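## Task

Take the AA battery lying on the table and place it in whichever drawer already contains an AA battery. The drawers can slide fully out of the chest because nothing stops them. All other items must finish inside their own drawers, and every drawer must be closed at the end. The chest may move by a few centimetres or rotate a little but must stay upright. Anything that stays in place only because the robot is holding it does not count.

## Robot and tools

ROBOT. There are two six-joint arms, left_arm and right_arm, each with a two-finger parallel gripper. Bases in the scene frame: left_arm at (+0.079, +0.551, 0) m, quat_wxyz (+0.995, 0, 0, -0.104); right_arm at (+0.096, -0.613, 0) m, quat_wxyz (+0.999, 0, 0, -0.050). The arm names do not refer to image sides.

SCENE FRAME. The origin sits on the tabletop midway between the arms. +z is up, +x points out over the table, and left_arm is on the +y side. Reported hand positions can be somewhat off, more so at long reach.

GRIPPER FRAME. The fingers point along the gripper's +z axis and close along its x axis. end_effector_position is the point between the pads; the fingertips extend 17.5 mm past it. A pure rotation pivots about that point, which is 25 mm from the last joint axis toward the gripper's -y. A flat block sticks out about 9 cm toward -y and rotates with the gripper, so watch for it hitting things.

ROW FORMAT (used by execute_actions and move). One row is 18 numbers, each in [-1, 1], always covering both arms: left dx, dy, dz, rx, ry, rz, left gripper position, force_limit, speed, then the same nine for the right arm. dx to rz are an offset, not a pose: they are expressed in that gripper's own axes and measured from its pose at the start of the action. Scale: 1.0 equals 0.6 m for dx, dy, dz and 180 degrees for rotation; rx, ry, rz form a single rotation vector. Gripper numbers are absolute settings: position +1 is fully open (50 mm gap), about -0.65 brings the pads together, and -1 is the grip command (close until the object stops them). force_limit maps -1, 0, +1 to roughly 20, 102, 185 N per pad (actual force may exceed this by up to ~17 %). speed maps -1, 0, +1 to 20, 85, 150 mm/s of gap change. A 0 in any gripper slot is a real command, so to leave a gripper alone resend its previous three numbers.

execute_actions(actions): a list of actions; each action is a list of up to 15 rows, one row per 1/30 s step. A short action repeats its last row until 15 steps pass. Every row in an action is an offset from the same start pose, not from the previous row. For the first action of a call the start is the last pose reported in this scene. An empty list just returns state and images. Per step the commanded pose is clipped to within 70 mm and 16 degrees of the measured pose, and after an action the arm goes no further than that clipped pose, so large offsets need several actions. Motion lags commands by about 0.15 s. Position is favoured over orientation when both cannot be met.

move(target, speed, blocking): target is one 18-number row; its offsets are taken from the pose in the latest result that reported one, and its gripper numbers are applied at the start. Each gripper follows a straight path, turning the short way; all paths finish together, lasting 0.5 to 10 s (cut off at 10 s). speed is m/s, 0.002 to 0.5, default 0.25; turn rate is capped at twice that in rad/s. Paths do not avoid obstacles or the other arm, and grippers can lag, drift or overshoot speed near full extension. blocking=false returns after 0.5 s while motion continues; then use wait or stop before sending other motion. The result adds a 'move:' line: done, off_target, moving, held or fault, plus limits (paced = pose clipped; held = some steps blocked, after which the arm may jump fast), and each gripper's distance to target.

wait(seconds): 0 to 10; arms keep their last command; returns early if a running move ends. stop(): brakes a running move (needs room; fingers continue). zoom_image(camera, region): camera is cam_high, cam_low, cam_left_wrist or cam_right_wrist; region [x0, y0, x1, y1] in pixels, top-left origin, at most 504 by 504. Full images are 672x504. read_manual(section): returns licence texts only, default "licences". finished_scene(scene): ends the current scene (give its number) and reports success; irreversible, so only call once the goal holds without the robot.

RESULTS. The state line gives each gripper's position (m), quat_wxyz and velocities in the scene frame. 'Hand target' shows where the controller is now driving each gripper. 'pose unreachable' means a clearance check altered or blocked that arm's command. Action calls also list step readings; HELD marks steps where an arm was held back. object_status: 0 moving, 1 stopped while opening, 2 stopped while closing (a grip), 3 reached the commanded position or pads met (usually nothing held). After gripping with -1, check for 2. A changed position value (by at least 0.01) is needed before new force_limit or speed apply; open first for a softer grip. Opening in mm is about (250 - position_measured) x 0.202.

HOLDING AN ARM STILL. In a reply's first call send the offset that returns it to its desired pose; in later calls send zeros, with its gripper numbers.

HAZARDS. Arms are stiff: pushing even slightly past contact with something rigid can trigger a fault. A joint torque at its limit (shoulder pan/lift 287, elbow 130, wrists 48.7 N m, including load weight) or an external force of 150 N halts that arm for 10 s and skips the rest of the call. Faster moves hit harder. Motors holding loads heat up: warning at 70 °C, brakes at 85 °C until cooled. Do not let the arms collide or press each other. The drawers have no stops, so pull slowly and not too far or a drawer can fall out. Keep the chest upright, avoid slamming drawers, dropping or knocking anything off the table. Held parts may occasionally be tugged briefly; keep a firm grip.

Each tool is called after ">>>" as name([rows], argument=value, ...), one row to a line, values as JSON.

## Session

>>> execute_actions(actions=[])

Scene clock: 0.00 s.
left_arm: end_effector_position=(+0.8588, -0.1195, +0.3575) position_measured=3 object_status=3 end_effector_quat_wxyz=(+0.032, +0.774, -0.624, +0.100) end_effector_velocity=(+0.000, +0.001, -0.001) end_effector_angular_velocity=(+0.002, +0.002, +0.002) | right_arm: end_effector_position=(+1.0359, -0.2515, +0.3031) position_measured=3 object_status=3 end_effector_quat_wxyz=(+0.003, +0.807, -0.583, +0.092) end_effector_velocity=(-0.000, -0.000, -0.001) end_effector_angular_velocity=(-0.000, +0.002, -0.002)
Joint positions: left_arm=[ 2.45  -1.122  1.351 -2.01  -1.588  2.025] | right_arm=[ 3.471 -1.105  1.402 -1.985 -1.714 -3.24 ]
Joint velocities: left_arm=[ 0.001  0.     0.     0.002  0.    -0.001] | right_arm=[-0.     0.001 -0.     0.001 -0.     0.001]
Hand target (left_arm): +0.859, -0.120, +0.357; +0.032, +0.774, -0.624, +0.100
Hand target (right_arm): +1.036, -0.251, +0.303; +0.003, +0.807, -0.583, +0.092

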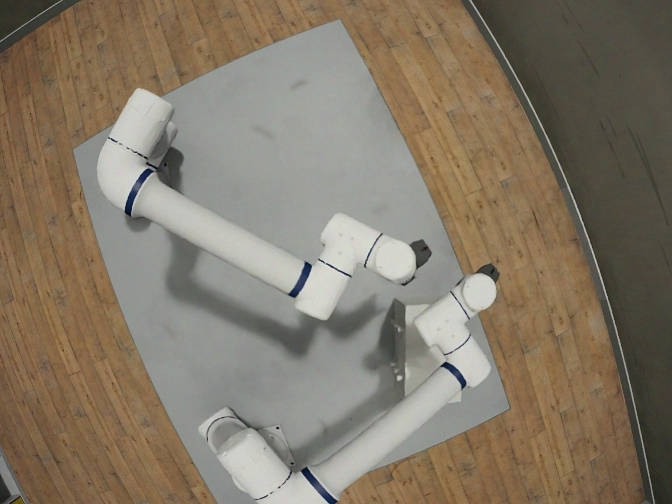

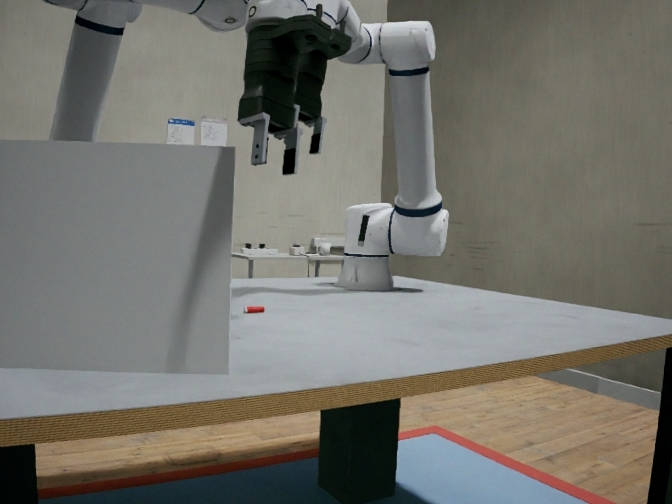

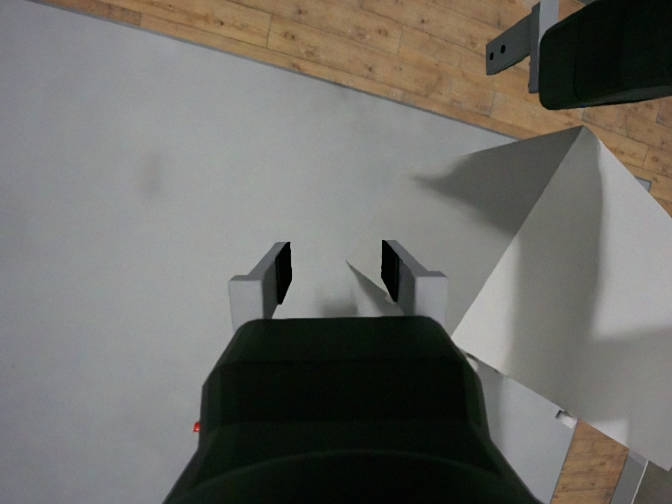

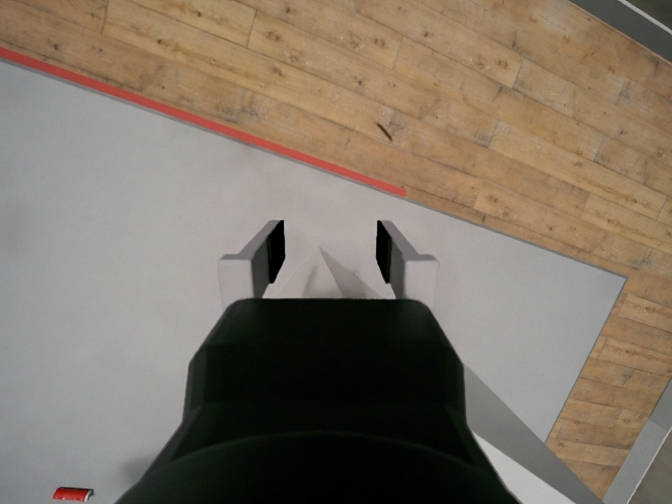

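>>> zoom_image(camera="cam_high", region=[340, 260, 520, 420])

>>> zoom_image(camera="cam_left_wrist", region=[380, 100, 672, 504])

Region (340, 260, 520, 420) of cam_high's 672x504 image, scaled by 2.800, with more detail than that image has.

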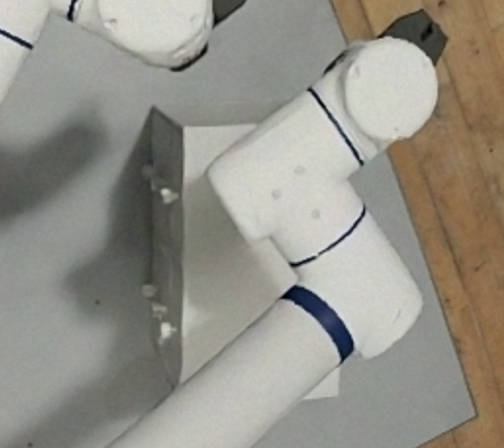

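Region (380, 100, 672, 504) of cam_left_wrist's 672x504 image, scaled by 1.248, with more detail than that image has.

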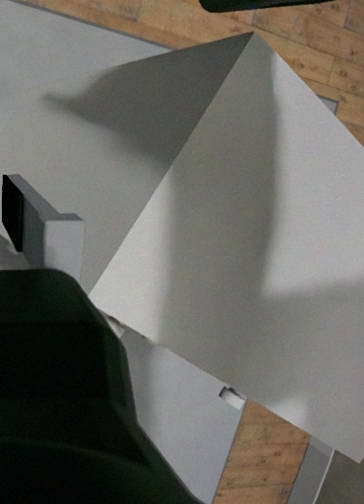

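>>> move(target=[-0.2804,0.5338,0.2564,0.02205,-0.06894,-0.43017,1,-0.4,0.6,-0.0348,0.1225,-0.2807,0,0,0,0.35,-0.4,0.6], speed=0.45)

Scene clock: 122.27 s.
left_arm: end_effector_position=(+0.5316, -0.0555, +0.1496) position_measured=3 object_status=3 end_effector_quat_wxyz=(-0.000, +1.000, -0.001, +0.000) end_effector_velocity=(-0.003, +0.001, -0.001) end_effector_angular_velocity=(+0.002, +0.002, +0.010) | right_arm: end_effector_position=(+0.9367, -0.2363, +0.4583) position_measured=100 object_status=3 end_effector_quat_wxyz=(+0.003, +0.807, -0.583, +0.092) end_effector_velocity=(-0.001, +0.000, +0.002) end_effector_angular_velocity=(+0.000, -0.001, +0.001)
Joint positions: left_arm=[ 2.171 -1.276  1.91  -2.205 -1.57   0.392] | right_arm=[ 3.515 -1.292  1.386 -1.774 -1.718 -3.195]
Joint velocities: left_arm=[-0.002 -0.001  0.003  0.001 -0.001 -0.012] | right_arm=[ 0.001 -0.002 -0.001  0.002  0.    -0.   ]
Hand target (left_arm): +0.531, -0.055, +0.149; -0.000, +1.000, +0.000, +0.000
Hand target (right_arm): +0.937, -0.236, +0.458; +0.003, +0.807, -0.583, +0.092
Off the commanded pose (left_arm): 0.001 m, 0 deg.
Off the commanded pose (right_arm): 0.001 m, 0 deg.
move: done

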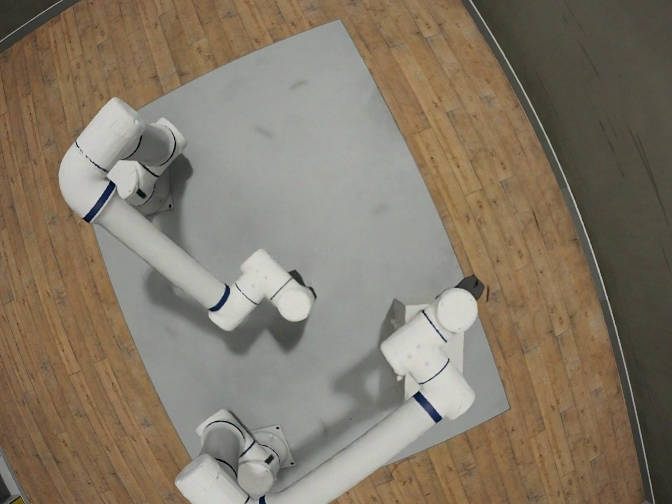

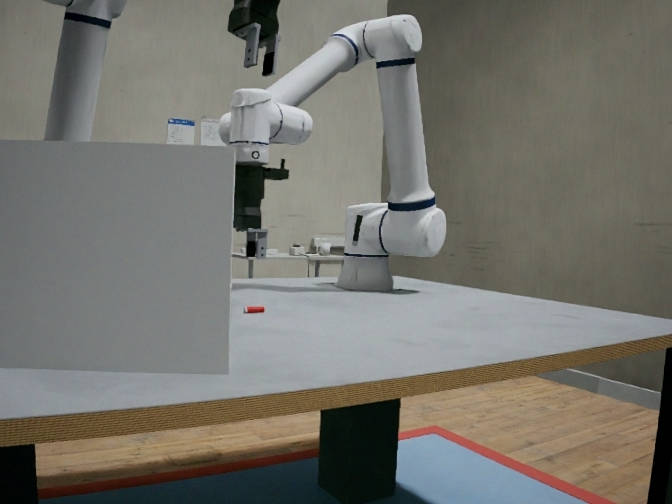

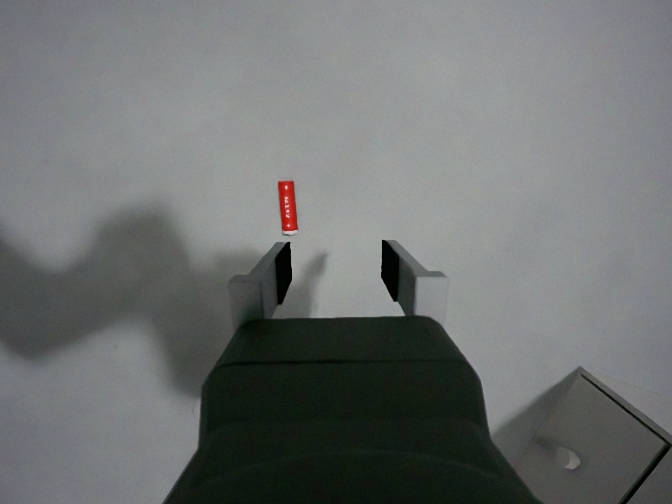

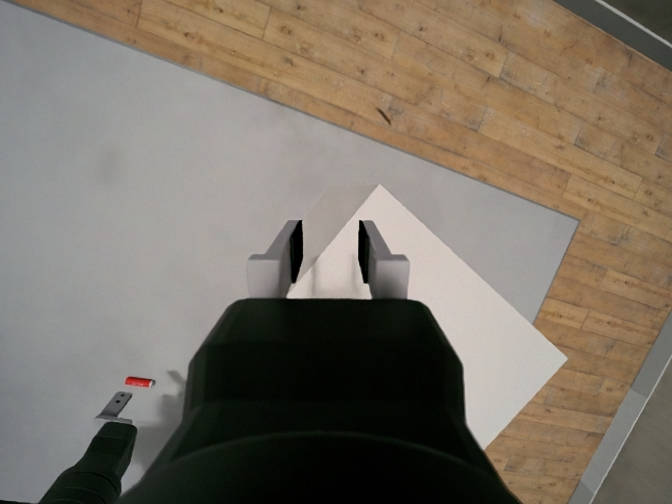

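>>> zoom_image(camera="cam_left_wrist", region=[220, 160, 460, 340])

>>> zoom_image(camera="cam_left_wrist", region=[460, 330, 672, 504])

>>> zoom_image(camera="cam_high", region=[340, 260, 520, 420])

Region (220, 160, 460, 340) of cam_left_wrist's 672x504 image, scaled by 2.100, with more detail than that image has; it fills the top 378 rows of this view, and the rest is white.

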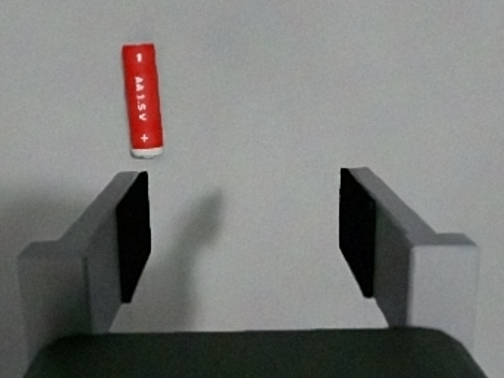

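Region (460, 330, 672, 504) of cam_left_wrist's 672x504 image, scaled by 2.377, with more detail than that image has; it fills the top 414 rows of this view, and the rest is white.

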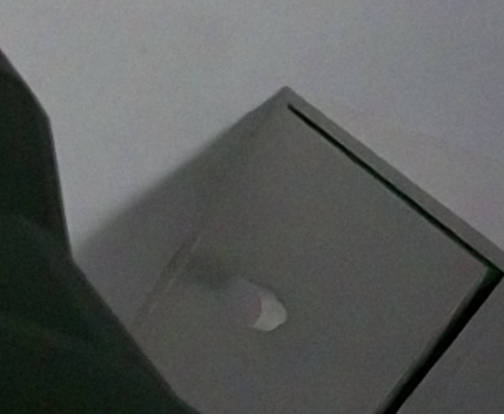

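Region (340, 260, 520, 420) of cam_high's 672x504 image, scaled by 2.800, with more detail than that image has.

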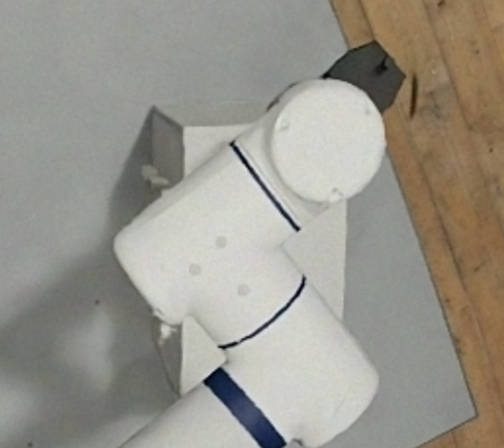

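>>> move(target=[-0.0678,-0.0257,0.1743,0,0,-0.0167,1,-0.4,0.6,-0.0828,0.4257,0.1958,0.21779,0.06333,0.22071,0.35,-0.4,0.6], speed=0.4)

Scene clock: 244.20 s.
left_arm: end_effector_position=(+0.4912, -0.0400, +0.0451) position_measured=3 object_status=3 end_effector_quat_wxyz=(-0.000, +1.000, +0.026, +0.000) end_effector_velocity=(-0.001, +0.000, -0.001) end_effector_angular_velocity=(+0.000, +0.000, +0.003) | right_arm: end_effector_position=(+0.6971, -0.2845, +0.3108) position_measured=100 object_status=3 end_effector_quat_wxyz=(+0.237, -0.508, +0.751, -0.349) end_effector_velocity=(-0.003, +0.001, -0.001) end_effector_angular_velocity=(+0.001, -0.015, -0.005)
Joint positions: left_arm=[ 2.129 -1.198  2.043 -2.416 -1.57   0.298] | right_arm=[ 3.756 -1.522  2.291 -2.979 -2.21  -2.464]
Joint velocities: left_arm=[-0.     0.001  0.001 -0.002 -0.    -0.004] | right_arm=[ 0.007  0.005  0.007 -0.021 -0.013  0.007]
Hand target (left_arm): +0.491, -0.040, +0.045; -0.000, +1.000, +0.026, +0.000
Hand target (right_arm): +0.697, -0.285, +0.311; +0.237, -0.508, +0.751, -0.350
Off the commanded pose (left_arm): 0.000 m, 0 deg.
Off the commanded pose (right_arm): 0.002 m, 0 deg.
move: done

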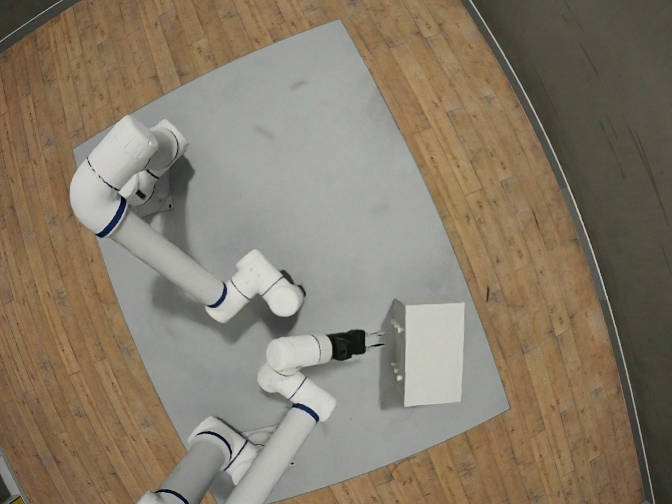

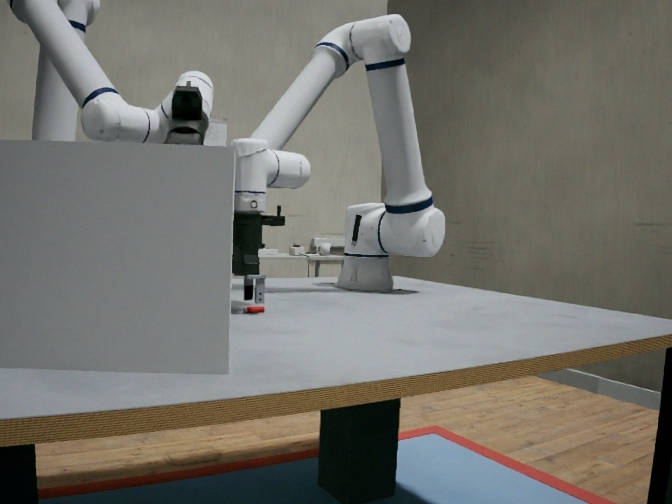

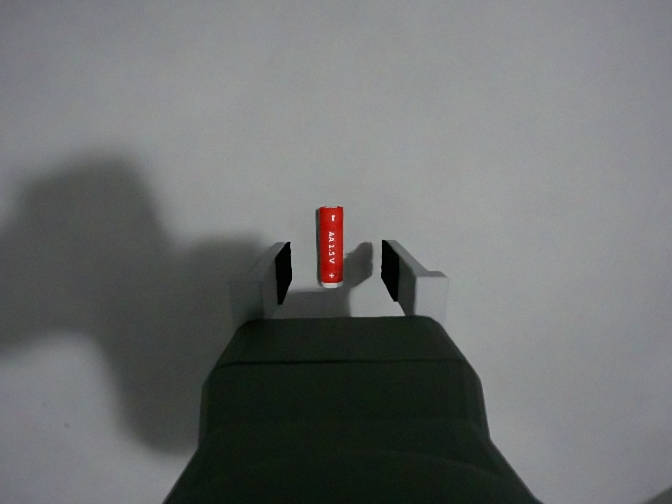

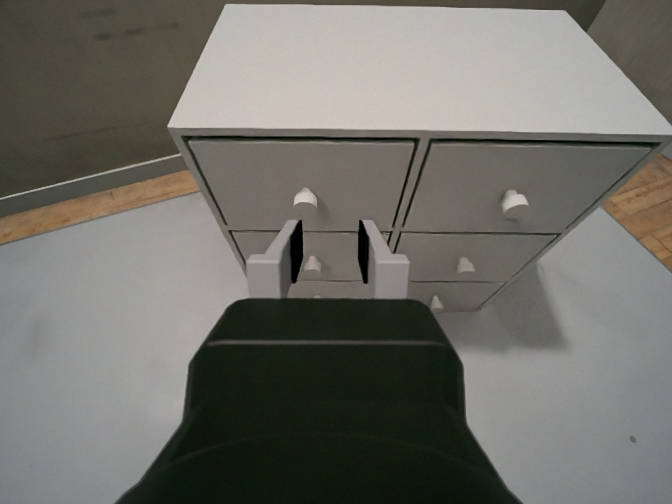

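>>> execute_actions(actions=[])

>>> zoom_image(camera="cam_right_wrist", region=[160, 0, 664, 330])

>>> zoom_image(camera="cam_left_wrist", region=[220, 160, 460, 340])

Scene clock: 248.27 s.
left_arm: end_effector_position=(+0.4912, -0.0400, +0.0450) position_measured=3 object_status=3 end_effector_quat_wxyz=(-0.000, +1.000, +0.026, +0.000) end_effector_velocity=(+0.000, -0.000, +0.000) end_effector_angular_velocity=(-0.001, -0.002, +0.001) | right_arm: end_effector_position=(+0.6968, -0.2845, +0.3105) position_measured=100 object_status=3 end_effector_quat_wxyz=(+0.237, -0.508, +0.751, -0.350) end_effector_velocity=(+0.000, -0.001, +0.000) end_effector_angular_velocity=(+0.000, -0.000, -0.001)
Joint positions: left_arm=[ 2.129 -1.198  2.044 -2.416 -1.57   0.298] | right_arm=[ 3.757 -1.522  2.292 -2.981 -2.212 -2.463]
Joint velocities: left_arm=[-0.    -0.     0.    -0.001  0.001 -0.001] | right_arm=[-0.001 -0.001  0.     0.     0.     0.   ]
Hand target (left_arm): +0.491, -0.040, +0.045; -0.000, +1.000, +0.026, +0.000
Hand target (right_arm): +0.697, -0.285, +0.311; +0.237, -0.508, +0.751, -0.350
Off the commanded pose (left_arm): 0.000 m, 0 deg.
Off the commanded pose (right_arm): 0.002 m, 0 deg.

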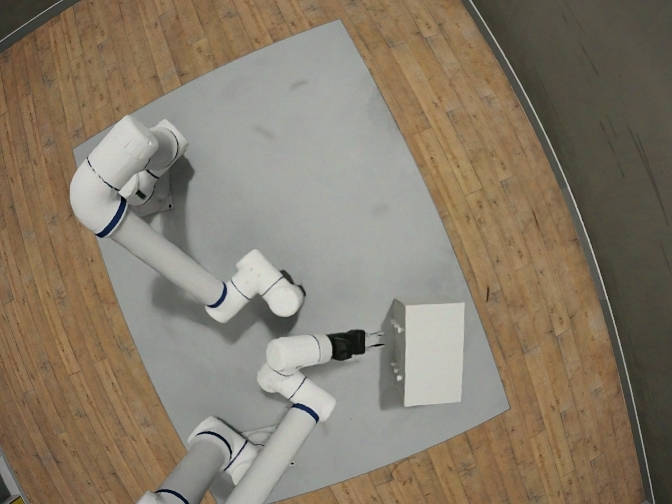

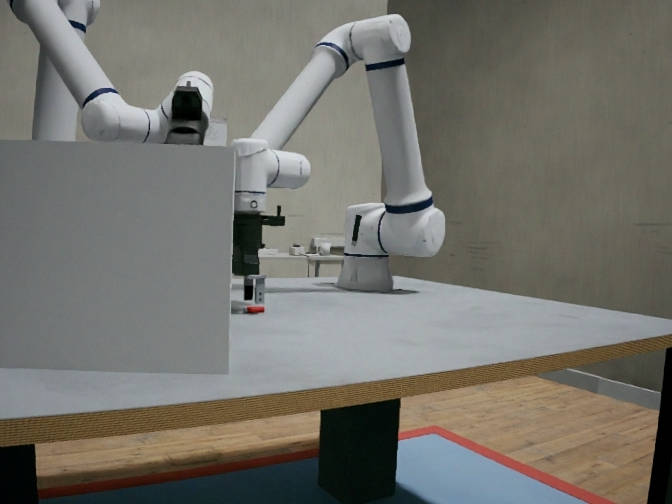

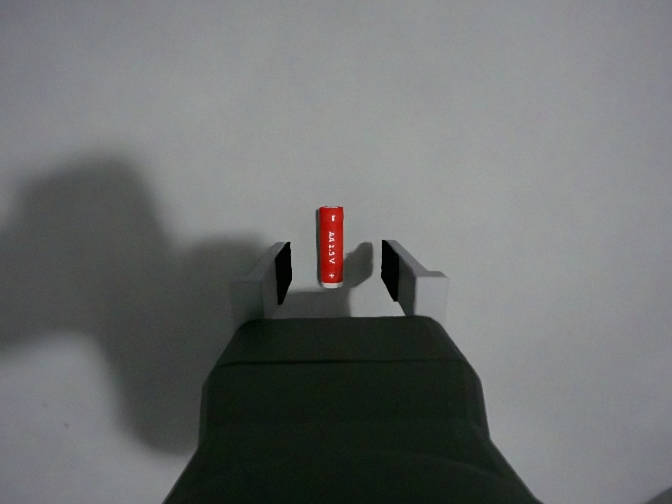

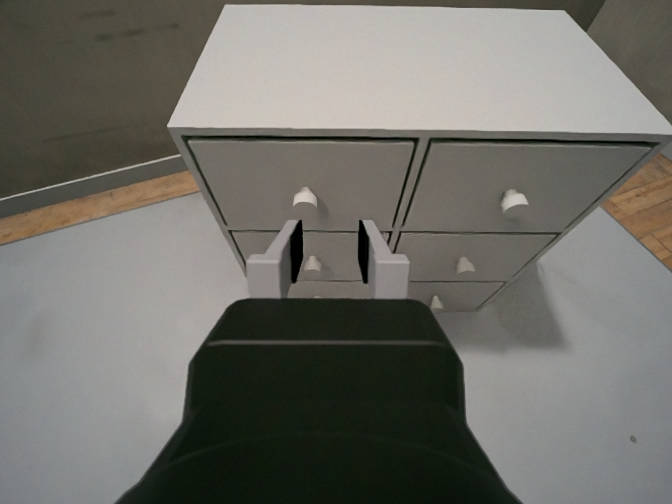

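Region (160, 0, 664, 330) of cam_right_wrist's 672x504 image, scaled by 1.000; it fills the top 330 rows of this view, and the rest is white.

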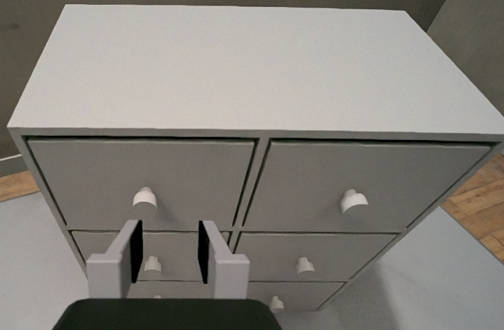

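Region (220, 160, 460, 340) of cam_left_wrist's 672x504 image, scaled by 2.100, with more detail than that image has; it fills the top 378 rows of this view, and the rest is white.

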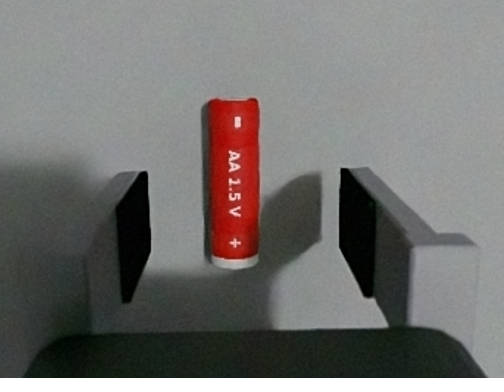

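>>> execute_actions(actions=[])

Scene clock: 272.27 s.
left_arm: end_effector_position=(+0.4912, -0.0400, +0.0450) position_measured=3 object_status=3 end_effector_quat_wxyz=(-0.000, +1.000, +0.026, +0.000) end_effector_velocity=(-0.000, -0.000, +0.000) end_effector_angular_velocity=(-0.001, +0.000, -0.000) | right_arm: end_effector_position=(+0.6968, -0.2845, +0.3105) position_measured=100 object_status=3 end_effector_quat_wxyz=(+0.237, -0.508, +0.751, -0.350) end_effector_velocity=(-0.000, -0.000, -0.001) end_effector_angular_velocity=(-0.001, +0.002, -0.000)
Joint positions: left_arm=[ 2.129 -1.198  2.044 -2.416 -1.57   0.298] | right_arm=[ 3.757 -1.522  2.292 -2.981 -2.212 -2.463]
Joint velocities: left_arm=[-0.  0. -0. -0. -0.  0.] | right_arm=[ 0.     0.     0.     0.002 -0.     0.   ]
Hand target (left_arm): +0.491, -0.040, +0.045; -0.000, +1.000, +0.026, +0.000
Hand target (right_arm): +0.697, -0.285, +0.311; +0.237, -0.508, +0.751, -0.350
Off the commanded pose (left_arm): 0.000 m, 0 deg.
Off the commanded pose (right_arm): 0.002 m, 0 deg.

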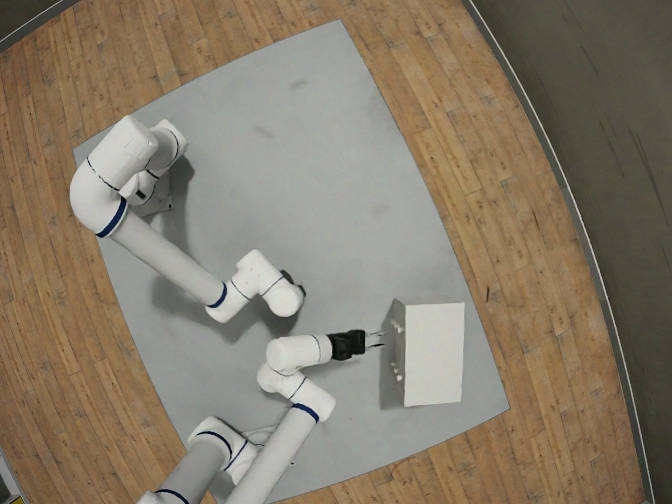

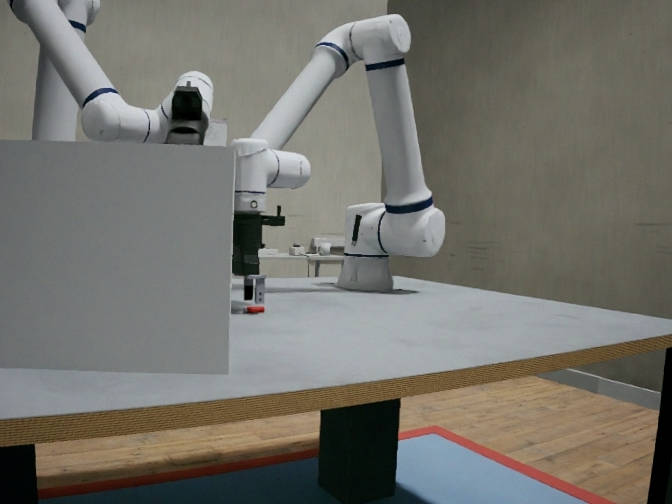

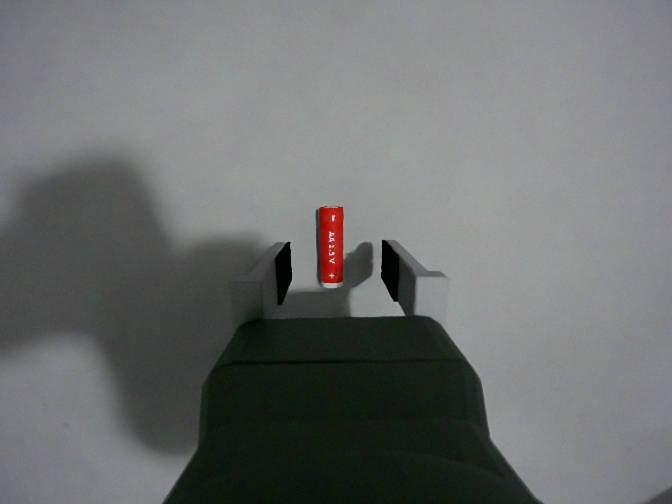

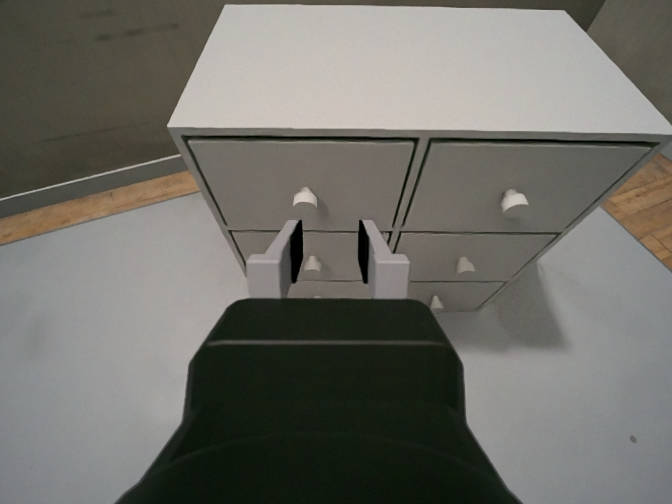

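>>> zoom_image(camera="cam_right_wrist", region=[220, 120, 420, 270])

Region (220, 120, 420, 270) of cam_right_wrist's 672x504 image, scaled by 2.520, with more detail than that image has; it fills the top 378 rows of this view, and the rest is white.

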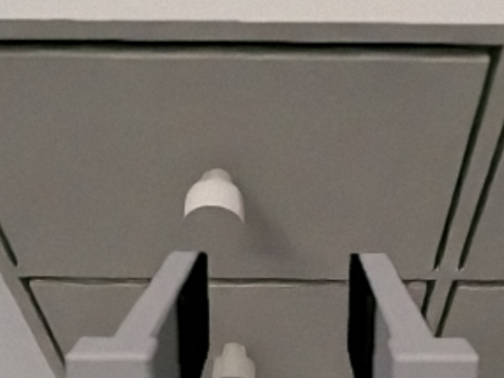

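>>> move(target=[-0.0033, 0, 0.0392, 0, 0, 0, 1, -0.4, 0.6, -0.0333, -0.0083, 0.1, 0, 0, 0, 0.35, -0.4, 0.6], speed=0.08)

Scene clock: 319.33 s.
left_arm: end_effector_position=(+0.4892, -0.0401, +0.0216) position_measured=3 object_status=3 end_effector_quat_wxyz=(-0.000, +1.000, +0.026, +0.000) end_effector_velocity=(+0.000, +0.001, -0.001) end_effector_angular_velocity=(+0.001, -0.000, +0.002) | right_arm: end_effector_position=(+0.7494, -0.2843, +0.2758) position_measured=100 object_status=3 end_effector_quat_wxyz=(+0.237, -0.508, +0.751, -0.350) end_effector_velocity=(+0.003, -0.000, -0.001) end_effector_angular_velocity=(+0.001, -0.002, -0.001)
Joint positions: left_arm=[ 2.127 -1.166  2.056 -2.46  -1.57   0.295] | right_arm=[ 3.712 -1.405  2.25  -3.082 -2.185 -2.507]
Joint velocities: left_arm=[ 0.     0.001  0.001 -0.001  0.    -0.002] | right_arm=[-0.002  0.005 -0.002 -0.005  0.001 -0.001]
Hand target (left_arm): +0.489, -0.040, +0.021; -0.000, +1.000, +0.026, +0.000
Hand target (right_arm): +0.750, -0.284, +0.276; +0.237, -0.508, +0.751, -0.350
Off the commanded pose (left_arm): 0.000 m, 0 deg.
Off the commanded pose (right_arm): 0.000 m, 0 deg.
move: done

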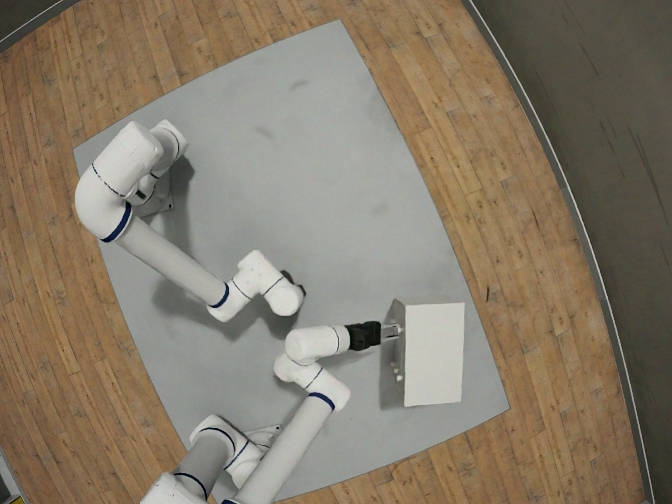

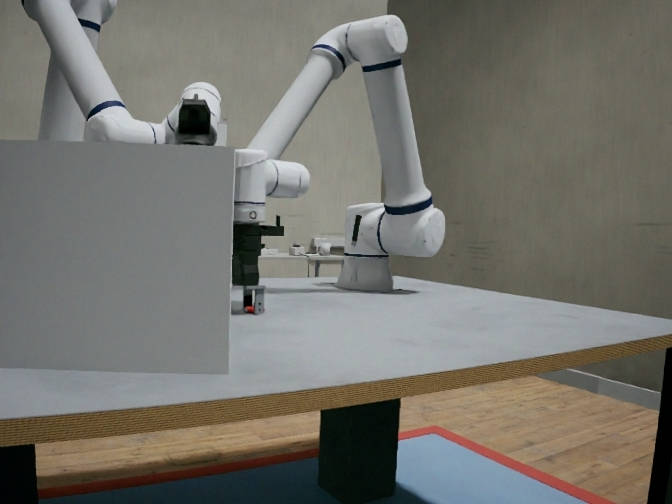

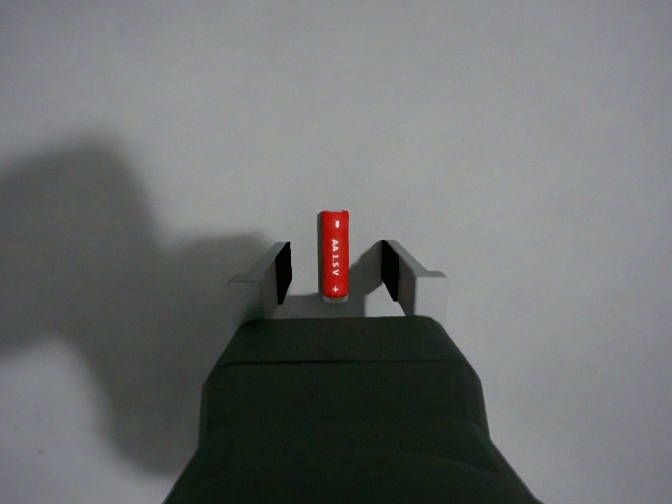

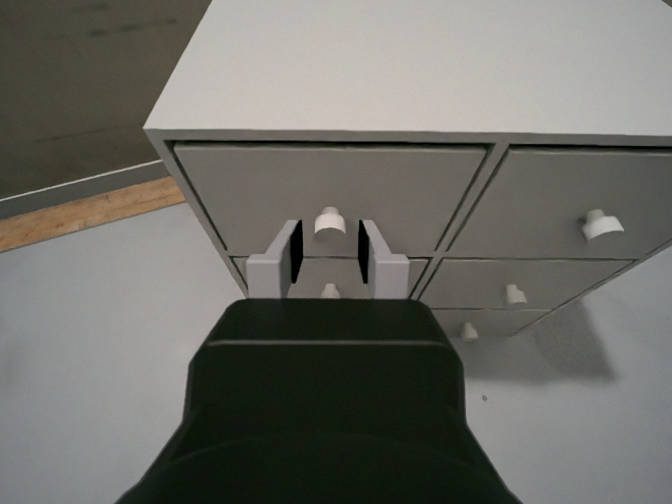

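>>> zoom_image(camera="cam_low", region=[210, 250, 300, 330])

>>> zoom_image(camera="cam_right_wrist", region=[240, 170, 420, 310])

Region (210, 250, 300, 330) of cam_low's 672x504 image, scaled by 5.600, with more detail than that image has.

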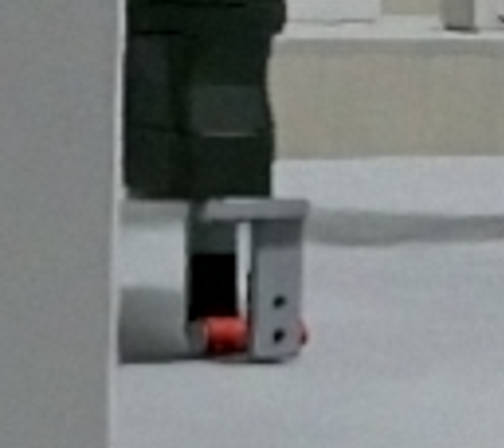

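Region (240, 170, 420, 310) of cam_right_wrist's 672x504 image, scaled by 2.800, with more detail than that image has.

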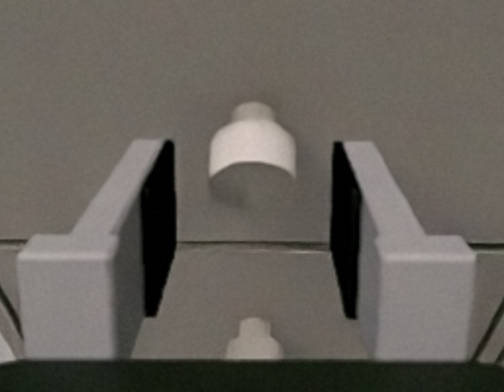

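>>> move(target=[0, 0, 0, 0, 0, 0, -1, -0.4, 0.6, 0.001, 0.0042, 0.0417, 0, 0, 0, 0.35, -0.4, 0.6], speed=0.06)

Scene clock: 384.10 s.
left_arm: end_effector_position=(+0.4892, -0.0400, +0.0215) position_measured=186 object_status=2 end_effector_quat_wxyz=(-0.000, +1.000, +0.026, +0.000) end_effector_velocity=(+0.000, -0.001, +0.000) end_effector_angular_velocity=(-0.001, -0.001, -0.000) | right_arm: end_effector_position=(+0.7652, -0.2914, +0.2580) position_measured=100 object_status=3 end_effector_quat_wxyz=(+0.237, -0.508, +0.751, -0.350) end_effector_velocity=(+0.002, -0.002, -0.002) end_effector_angular_velocity=(-0.000, -0.001, -0.002)
Joint positions: left_arm=[ 2.127 -1.166  2.056 -2.46  -1.57   0.295] | right_arm=[ 3.689 -1.364  2.248 -3.133 -2.171 -2.529]
Joint velocities: left_arm=[-0.     0.    -0.001 -0.001  0.001 -0.   ] | right_arm=[-0.005  0.005 -0.    -0.007  0.001 -0.003]
Hand target (left_arm): +0.489, -0.040, +0.022; -0.000, +1.000, +0.026, +0.000
Hand target (right_arm): +0.765, -0.291, +0.258; +0.237, -0.508, +0.751, -0.350
Off the commanded pose (left_arm): 0.000 m, 0 deg.
Off the commanded pose (right_arm): 0.000 m, 0 deg.
move: done

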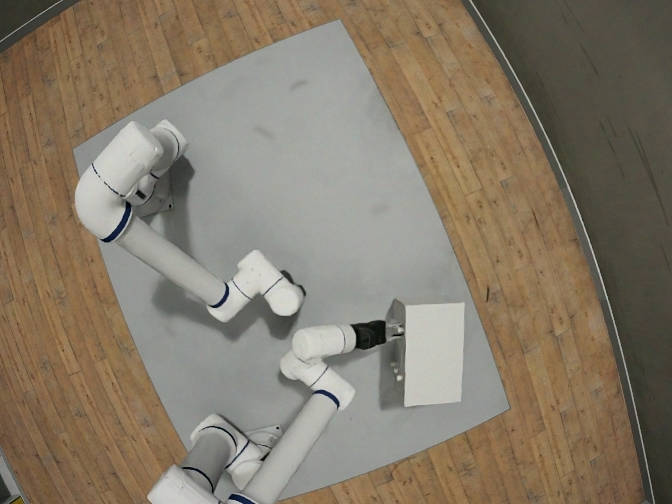

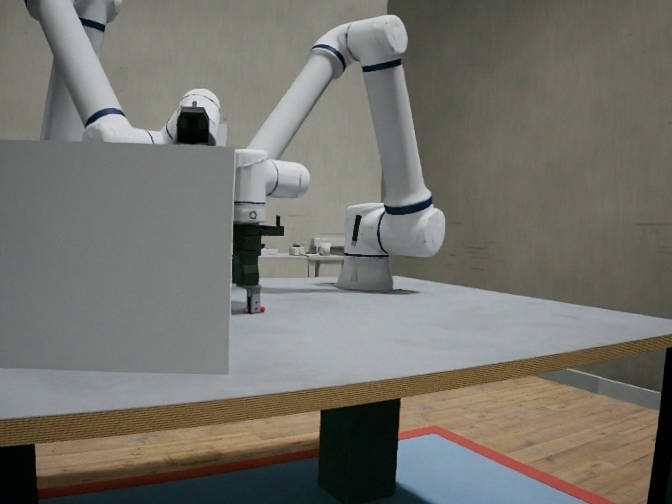

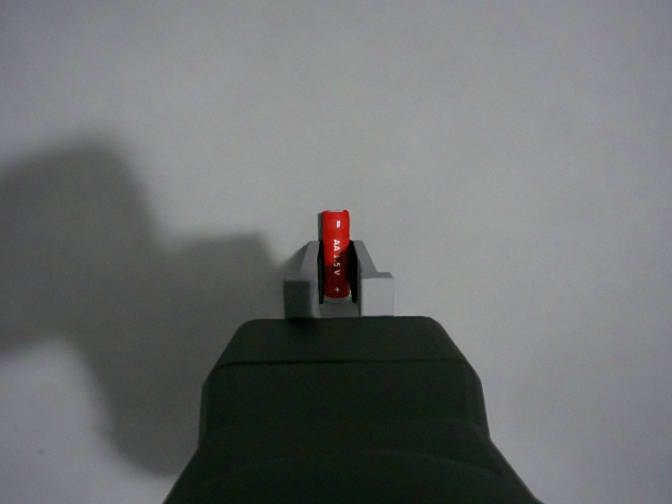

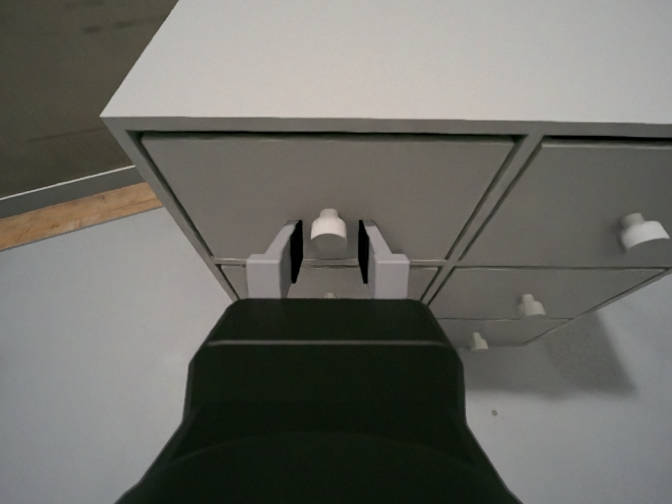

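>>> zoom_image(camera="cam_left_wrist", region=[270, 190, 410, 330])

>>> zoom_image(camera="cam_low", region=[220, 270, 290, 325])

Region (270, 190, 410, 330) of cam_left_wrist's 672x504 image, scaled by 3.600, with more detail than that image has.

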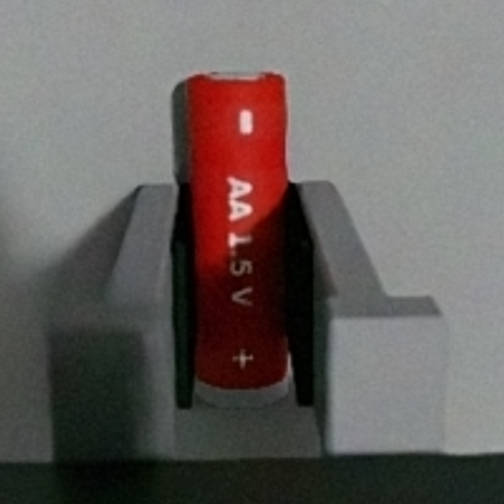

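Region (220, 270, 290, 325) of cam_low's 672x504 image, scaled by 7.200, with more detail than that image has; it fills the top 396 rows of this view, and the rest is white.

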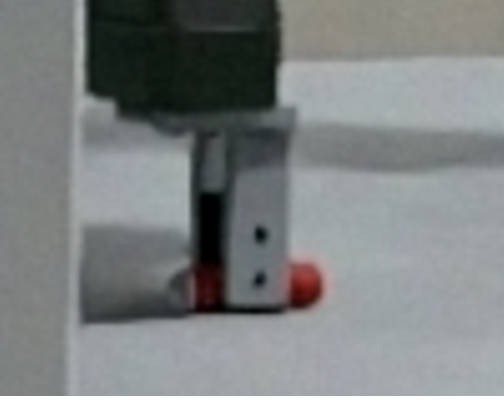

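>>> zoom_image(camera="cam_right_wrist", region=[260, 170, 400, 300])

Region (260, 170, 400, 300) of cam_right_wrist's 672x504 image, scaled by 3.600, with more detail than that image has; it fills the top 468 rows of this view, and the rest is white.

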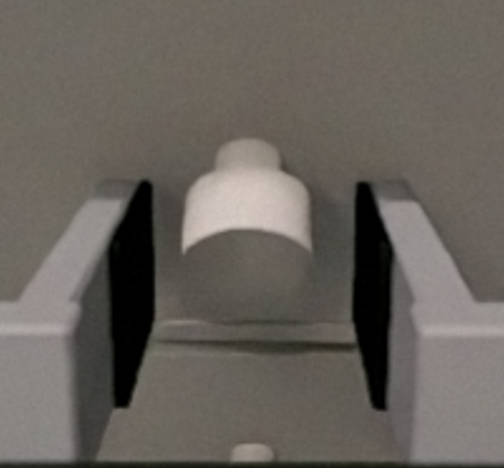

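>>> zoom_image(camera="cam_right_wrist", region=[560, 180, 672, 290])

Region (560, 180, 672, 290) of cam_right_wrist's 672x504 image, scaled by 4.500, with more detail than that image has; it fills the top 495 rows of this view, and the rest is white.

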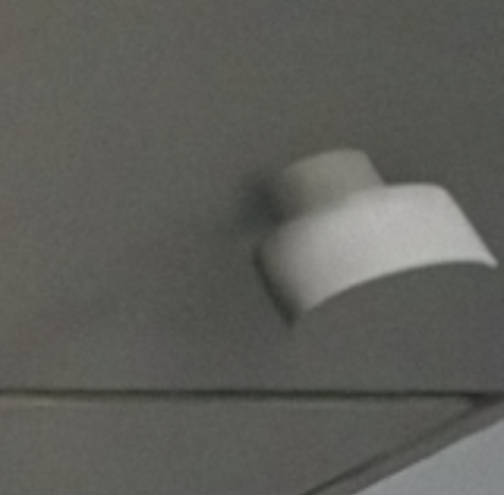

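>>> zoom_image(camera="cam_high", region=[370, 295, 430, 355])

Region (370, 295, 430, 355) of cam_high's 672x504 image, scaled by 8.400, with more detail than that image has.

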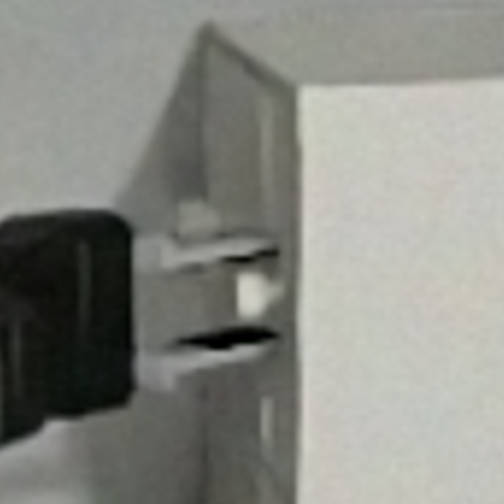

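>>> execute_actions([
  [[0,0,0,0,0,0,-1,-0.4,0.6,-0.0017,-0.0038,-0.0032,0,0,0,0.35,-0.4,0.6],[0,0,0,0,0,0,-1,-0.4,0.6,-0.0017,-0.0038,-0.0032,0,0,0,0.35,-0.4,0.6],[0,0,0,0,0,0,-1,-0.4,0.6,-0.0017,-0.0038,-0.0032,0,0,0,0.35,-0.4,0.6],[0,0,0,0,0,0,-1,-0.4,0.6,-0.0017,-0.0038,-0.0032,0,0,0,0.35,-0.4,0.6],[0,0,0,0,0,0,-1,-0.4,0.6,-0.0017,-0.0038,-0.0032,0,0,0,0.35,-0.4,0.6],[0,0,0,0,0,0,-1,-0.4,0.6,-0.0017,-0.0038,-0.0032,0,0,0,-1,-0.4,0.4]],
])

Scene clock: 504.60 s.
left_arm: end_effector_position=(+0.4892, -0.0401, +0.0216) position_measured=186 object_status=2 end_effector_quat_wxyz=(-0.000, +1.000, +0.026, +0.000) end_effector_velocity=(+0.000, -0.000, +0.000) end_effector_angular_velocity=(-0.001, -0.001, -0.002) | right_arm: end_effector_position=(+0.7656, -0.2904, +0.2609) position_measured=178 object_status=0 end_effector_quat_wxyz=(+0.237, -0.508, +0.751, -0.350) end_effector_velocity=(+0.000, +0.000, +0.001) end_effector_angular_velocity=(-0.000, -0.001, +0.001)
Joint positions: left_arm=[ 2.127 -1.166  2.056 -2.46  -1.57   0.295] | right_arm=[ 3.69  -1.368  2.245 -3.125 -2.171 -2.528]
Joint velocities: left_arm=[-0.    -0.     0.    -0.001  0.     0.002] | right_arm=[ 0.    -0.001 -0.001  0.    -0.    -0.001]
Hand target (left_arm): +0.489, -0.040, +0.022; -0.000, +1.000, +0.026, +0.000
Hand target (right_arm): +0.766, -0.290, +0.261; +0.237, -0.508, +0.751, -0.350
Off the commanded pose (left_arm): 0.000 m, 0 deg.
Off the commanded pose (right_arm): 0.000 m, 0 deg.
Step readings (end_effector_position):
0: left_arm (+0.4892, -0.0401, +0.0216) | right_arm (+0.7654, -0.2915, +0.2577)
1: left_arm (+0.4892, -0.0401, +0.0216) | right_arm (+0.7655, -0.2914, +0.2578)
2: left_arm (+0.4892, -0.0401, +0.0216) | right_arm (+0.7656, -0.2913, +0.2583)
4: left_arm (+0.4892, -0.0401, +0.0216) | right_arm (+0.7656, -0.2909, +0.2594)
8: left_arm (+0.4892, -0.0401, +0.0216) | right_arm (+0.7656, -0.2906, +0.2604)
15: end_effector_position above

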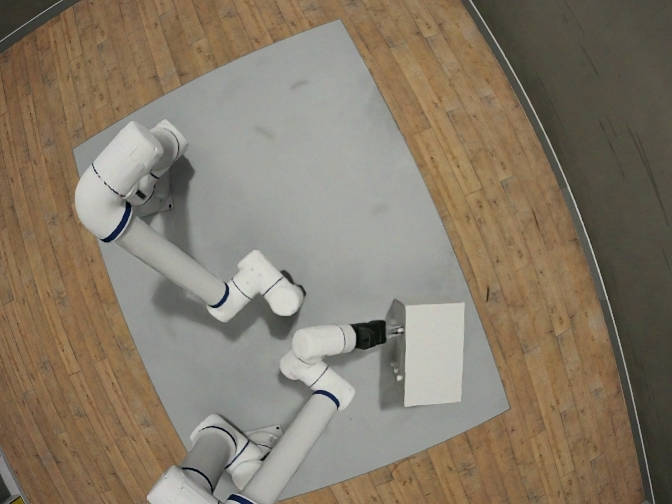

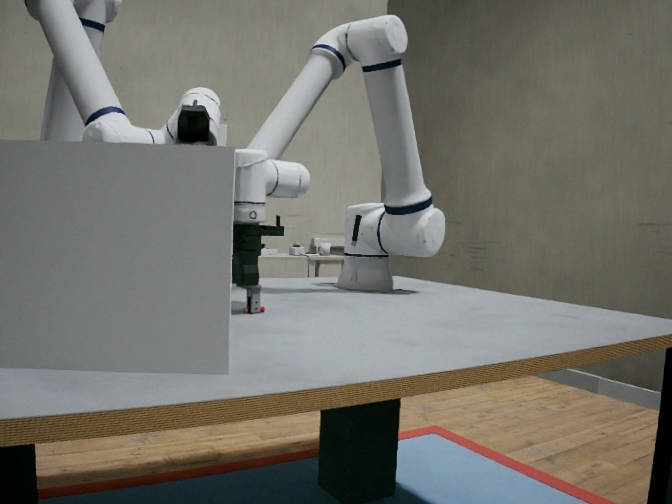

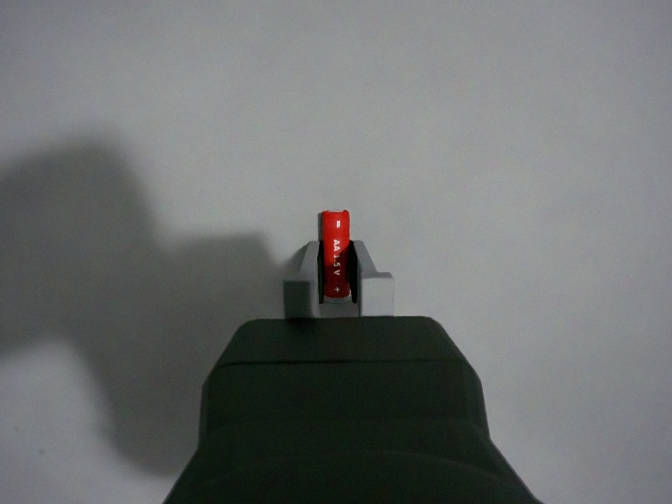

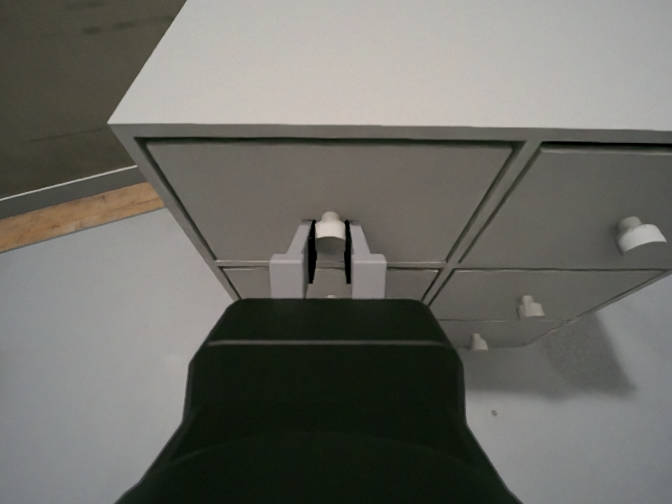

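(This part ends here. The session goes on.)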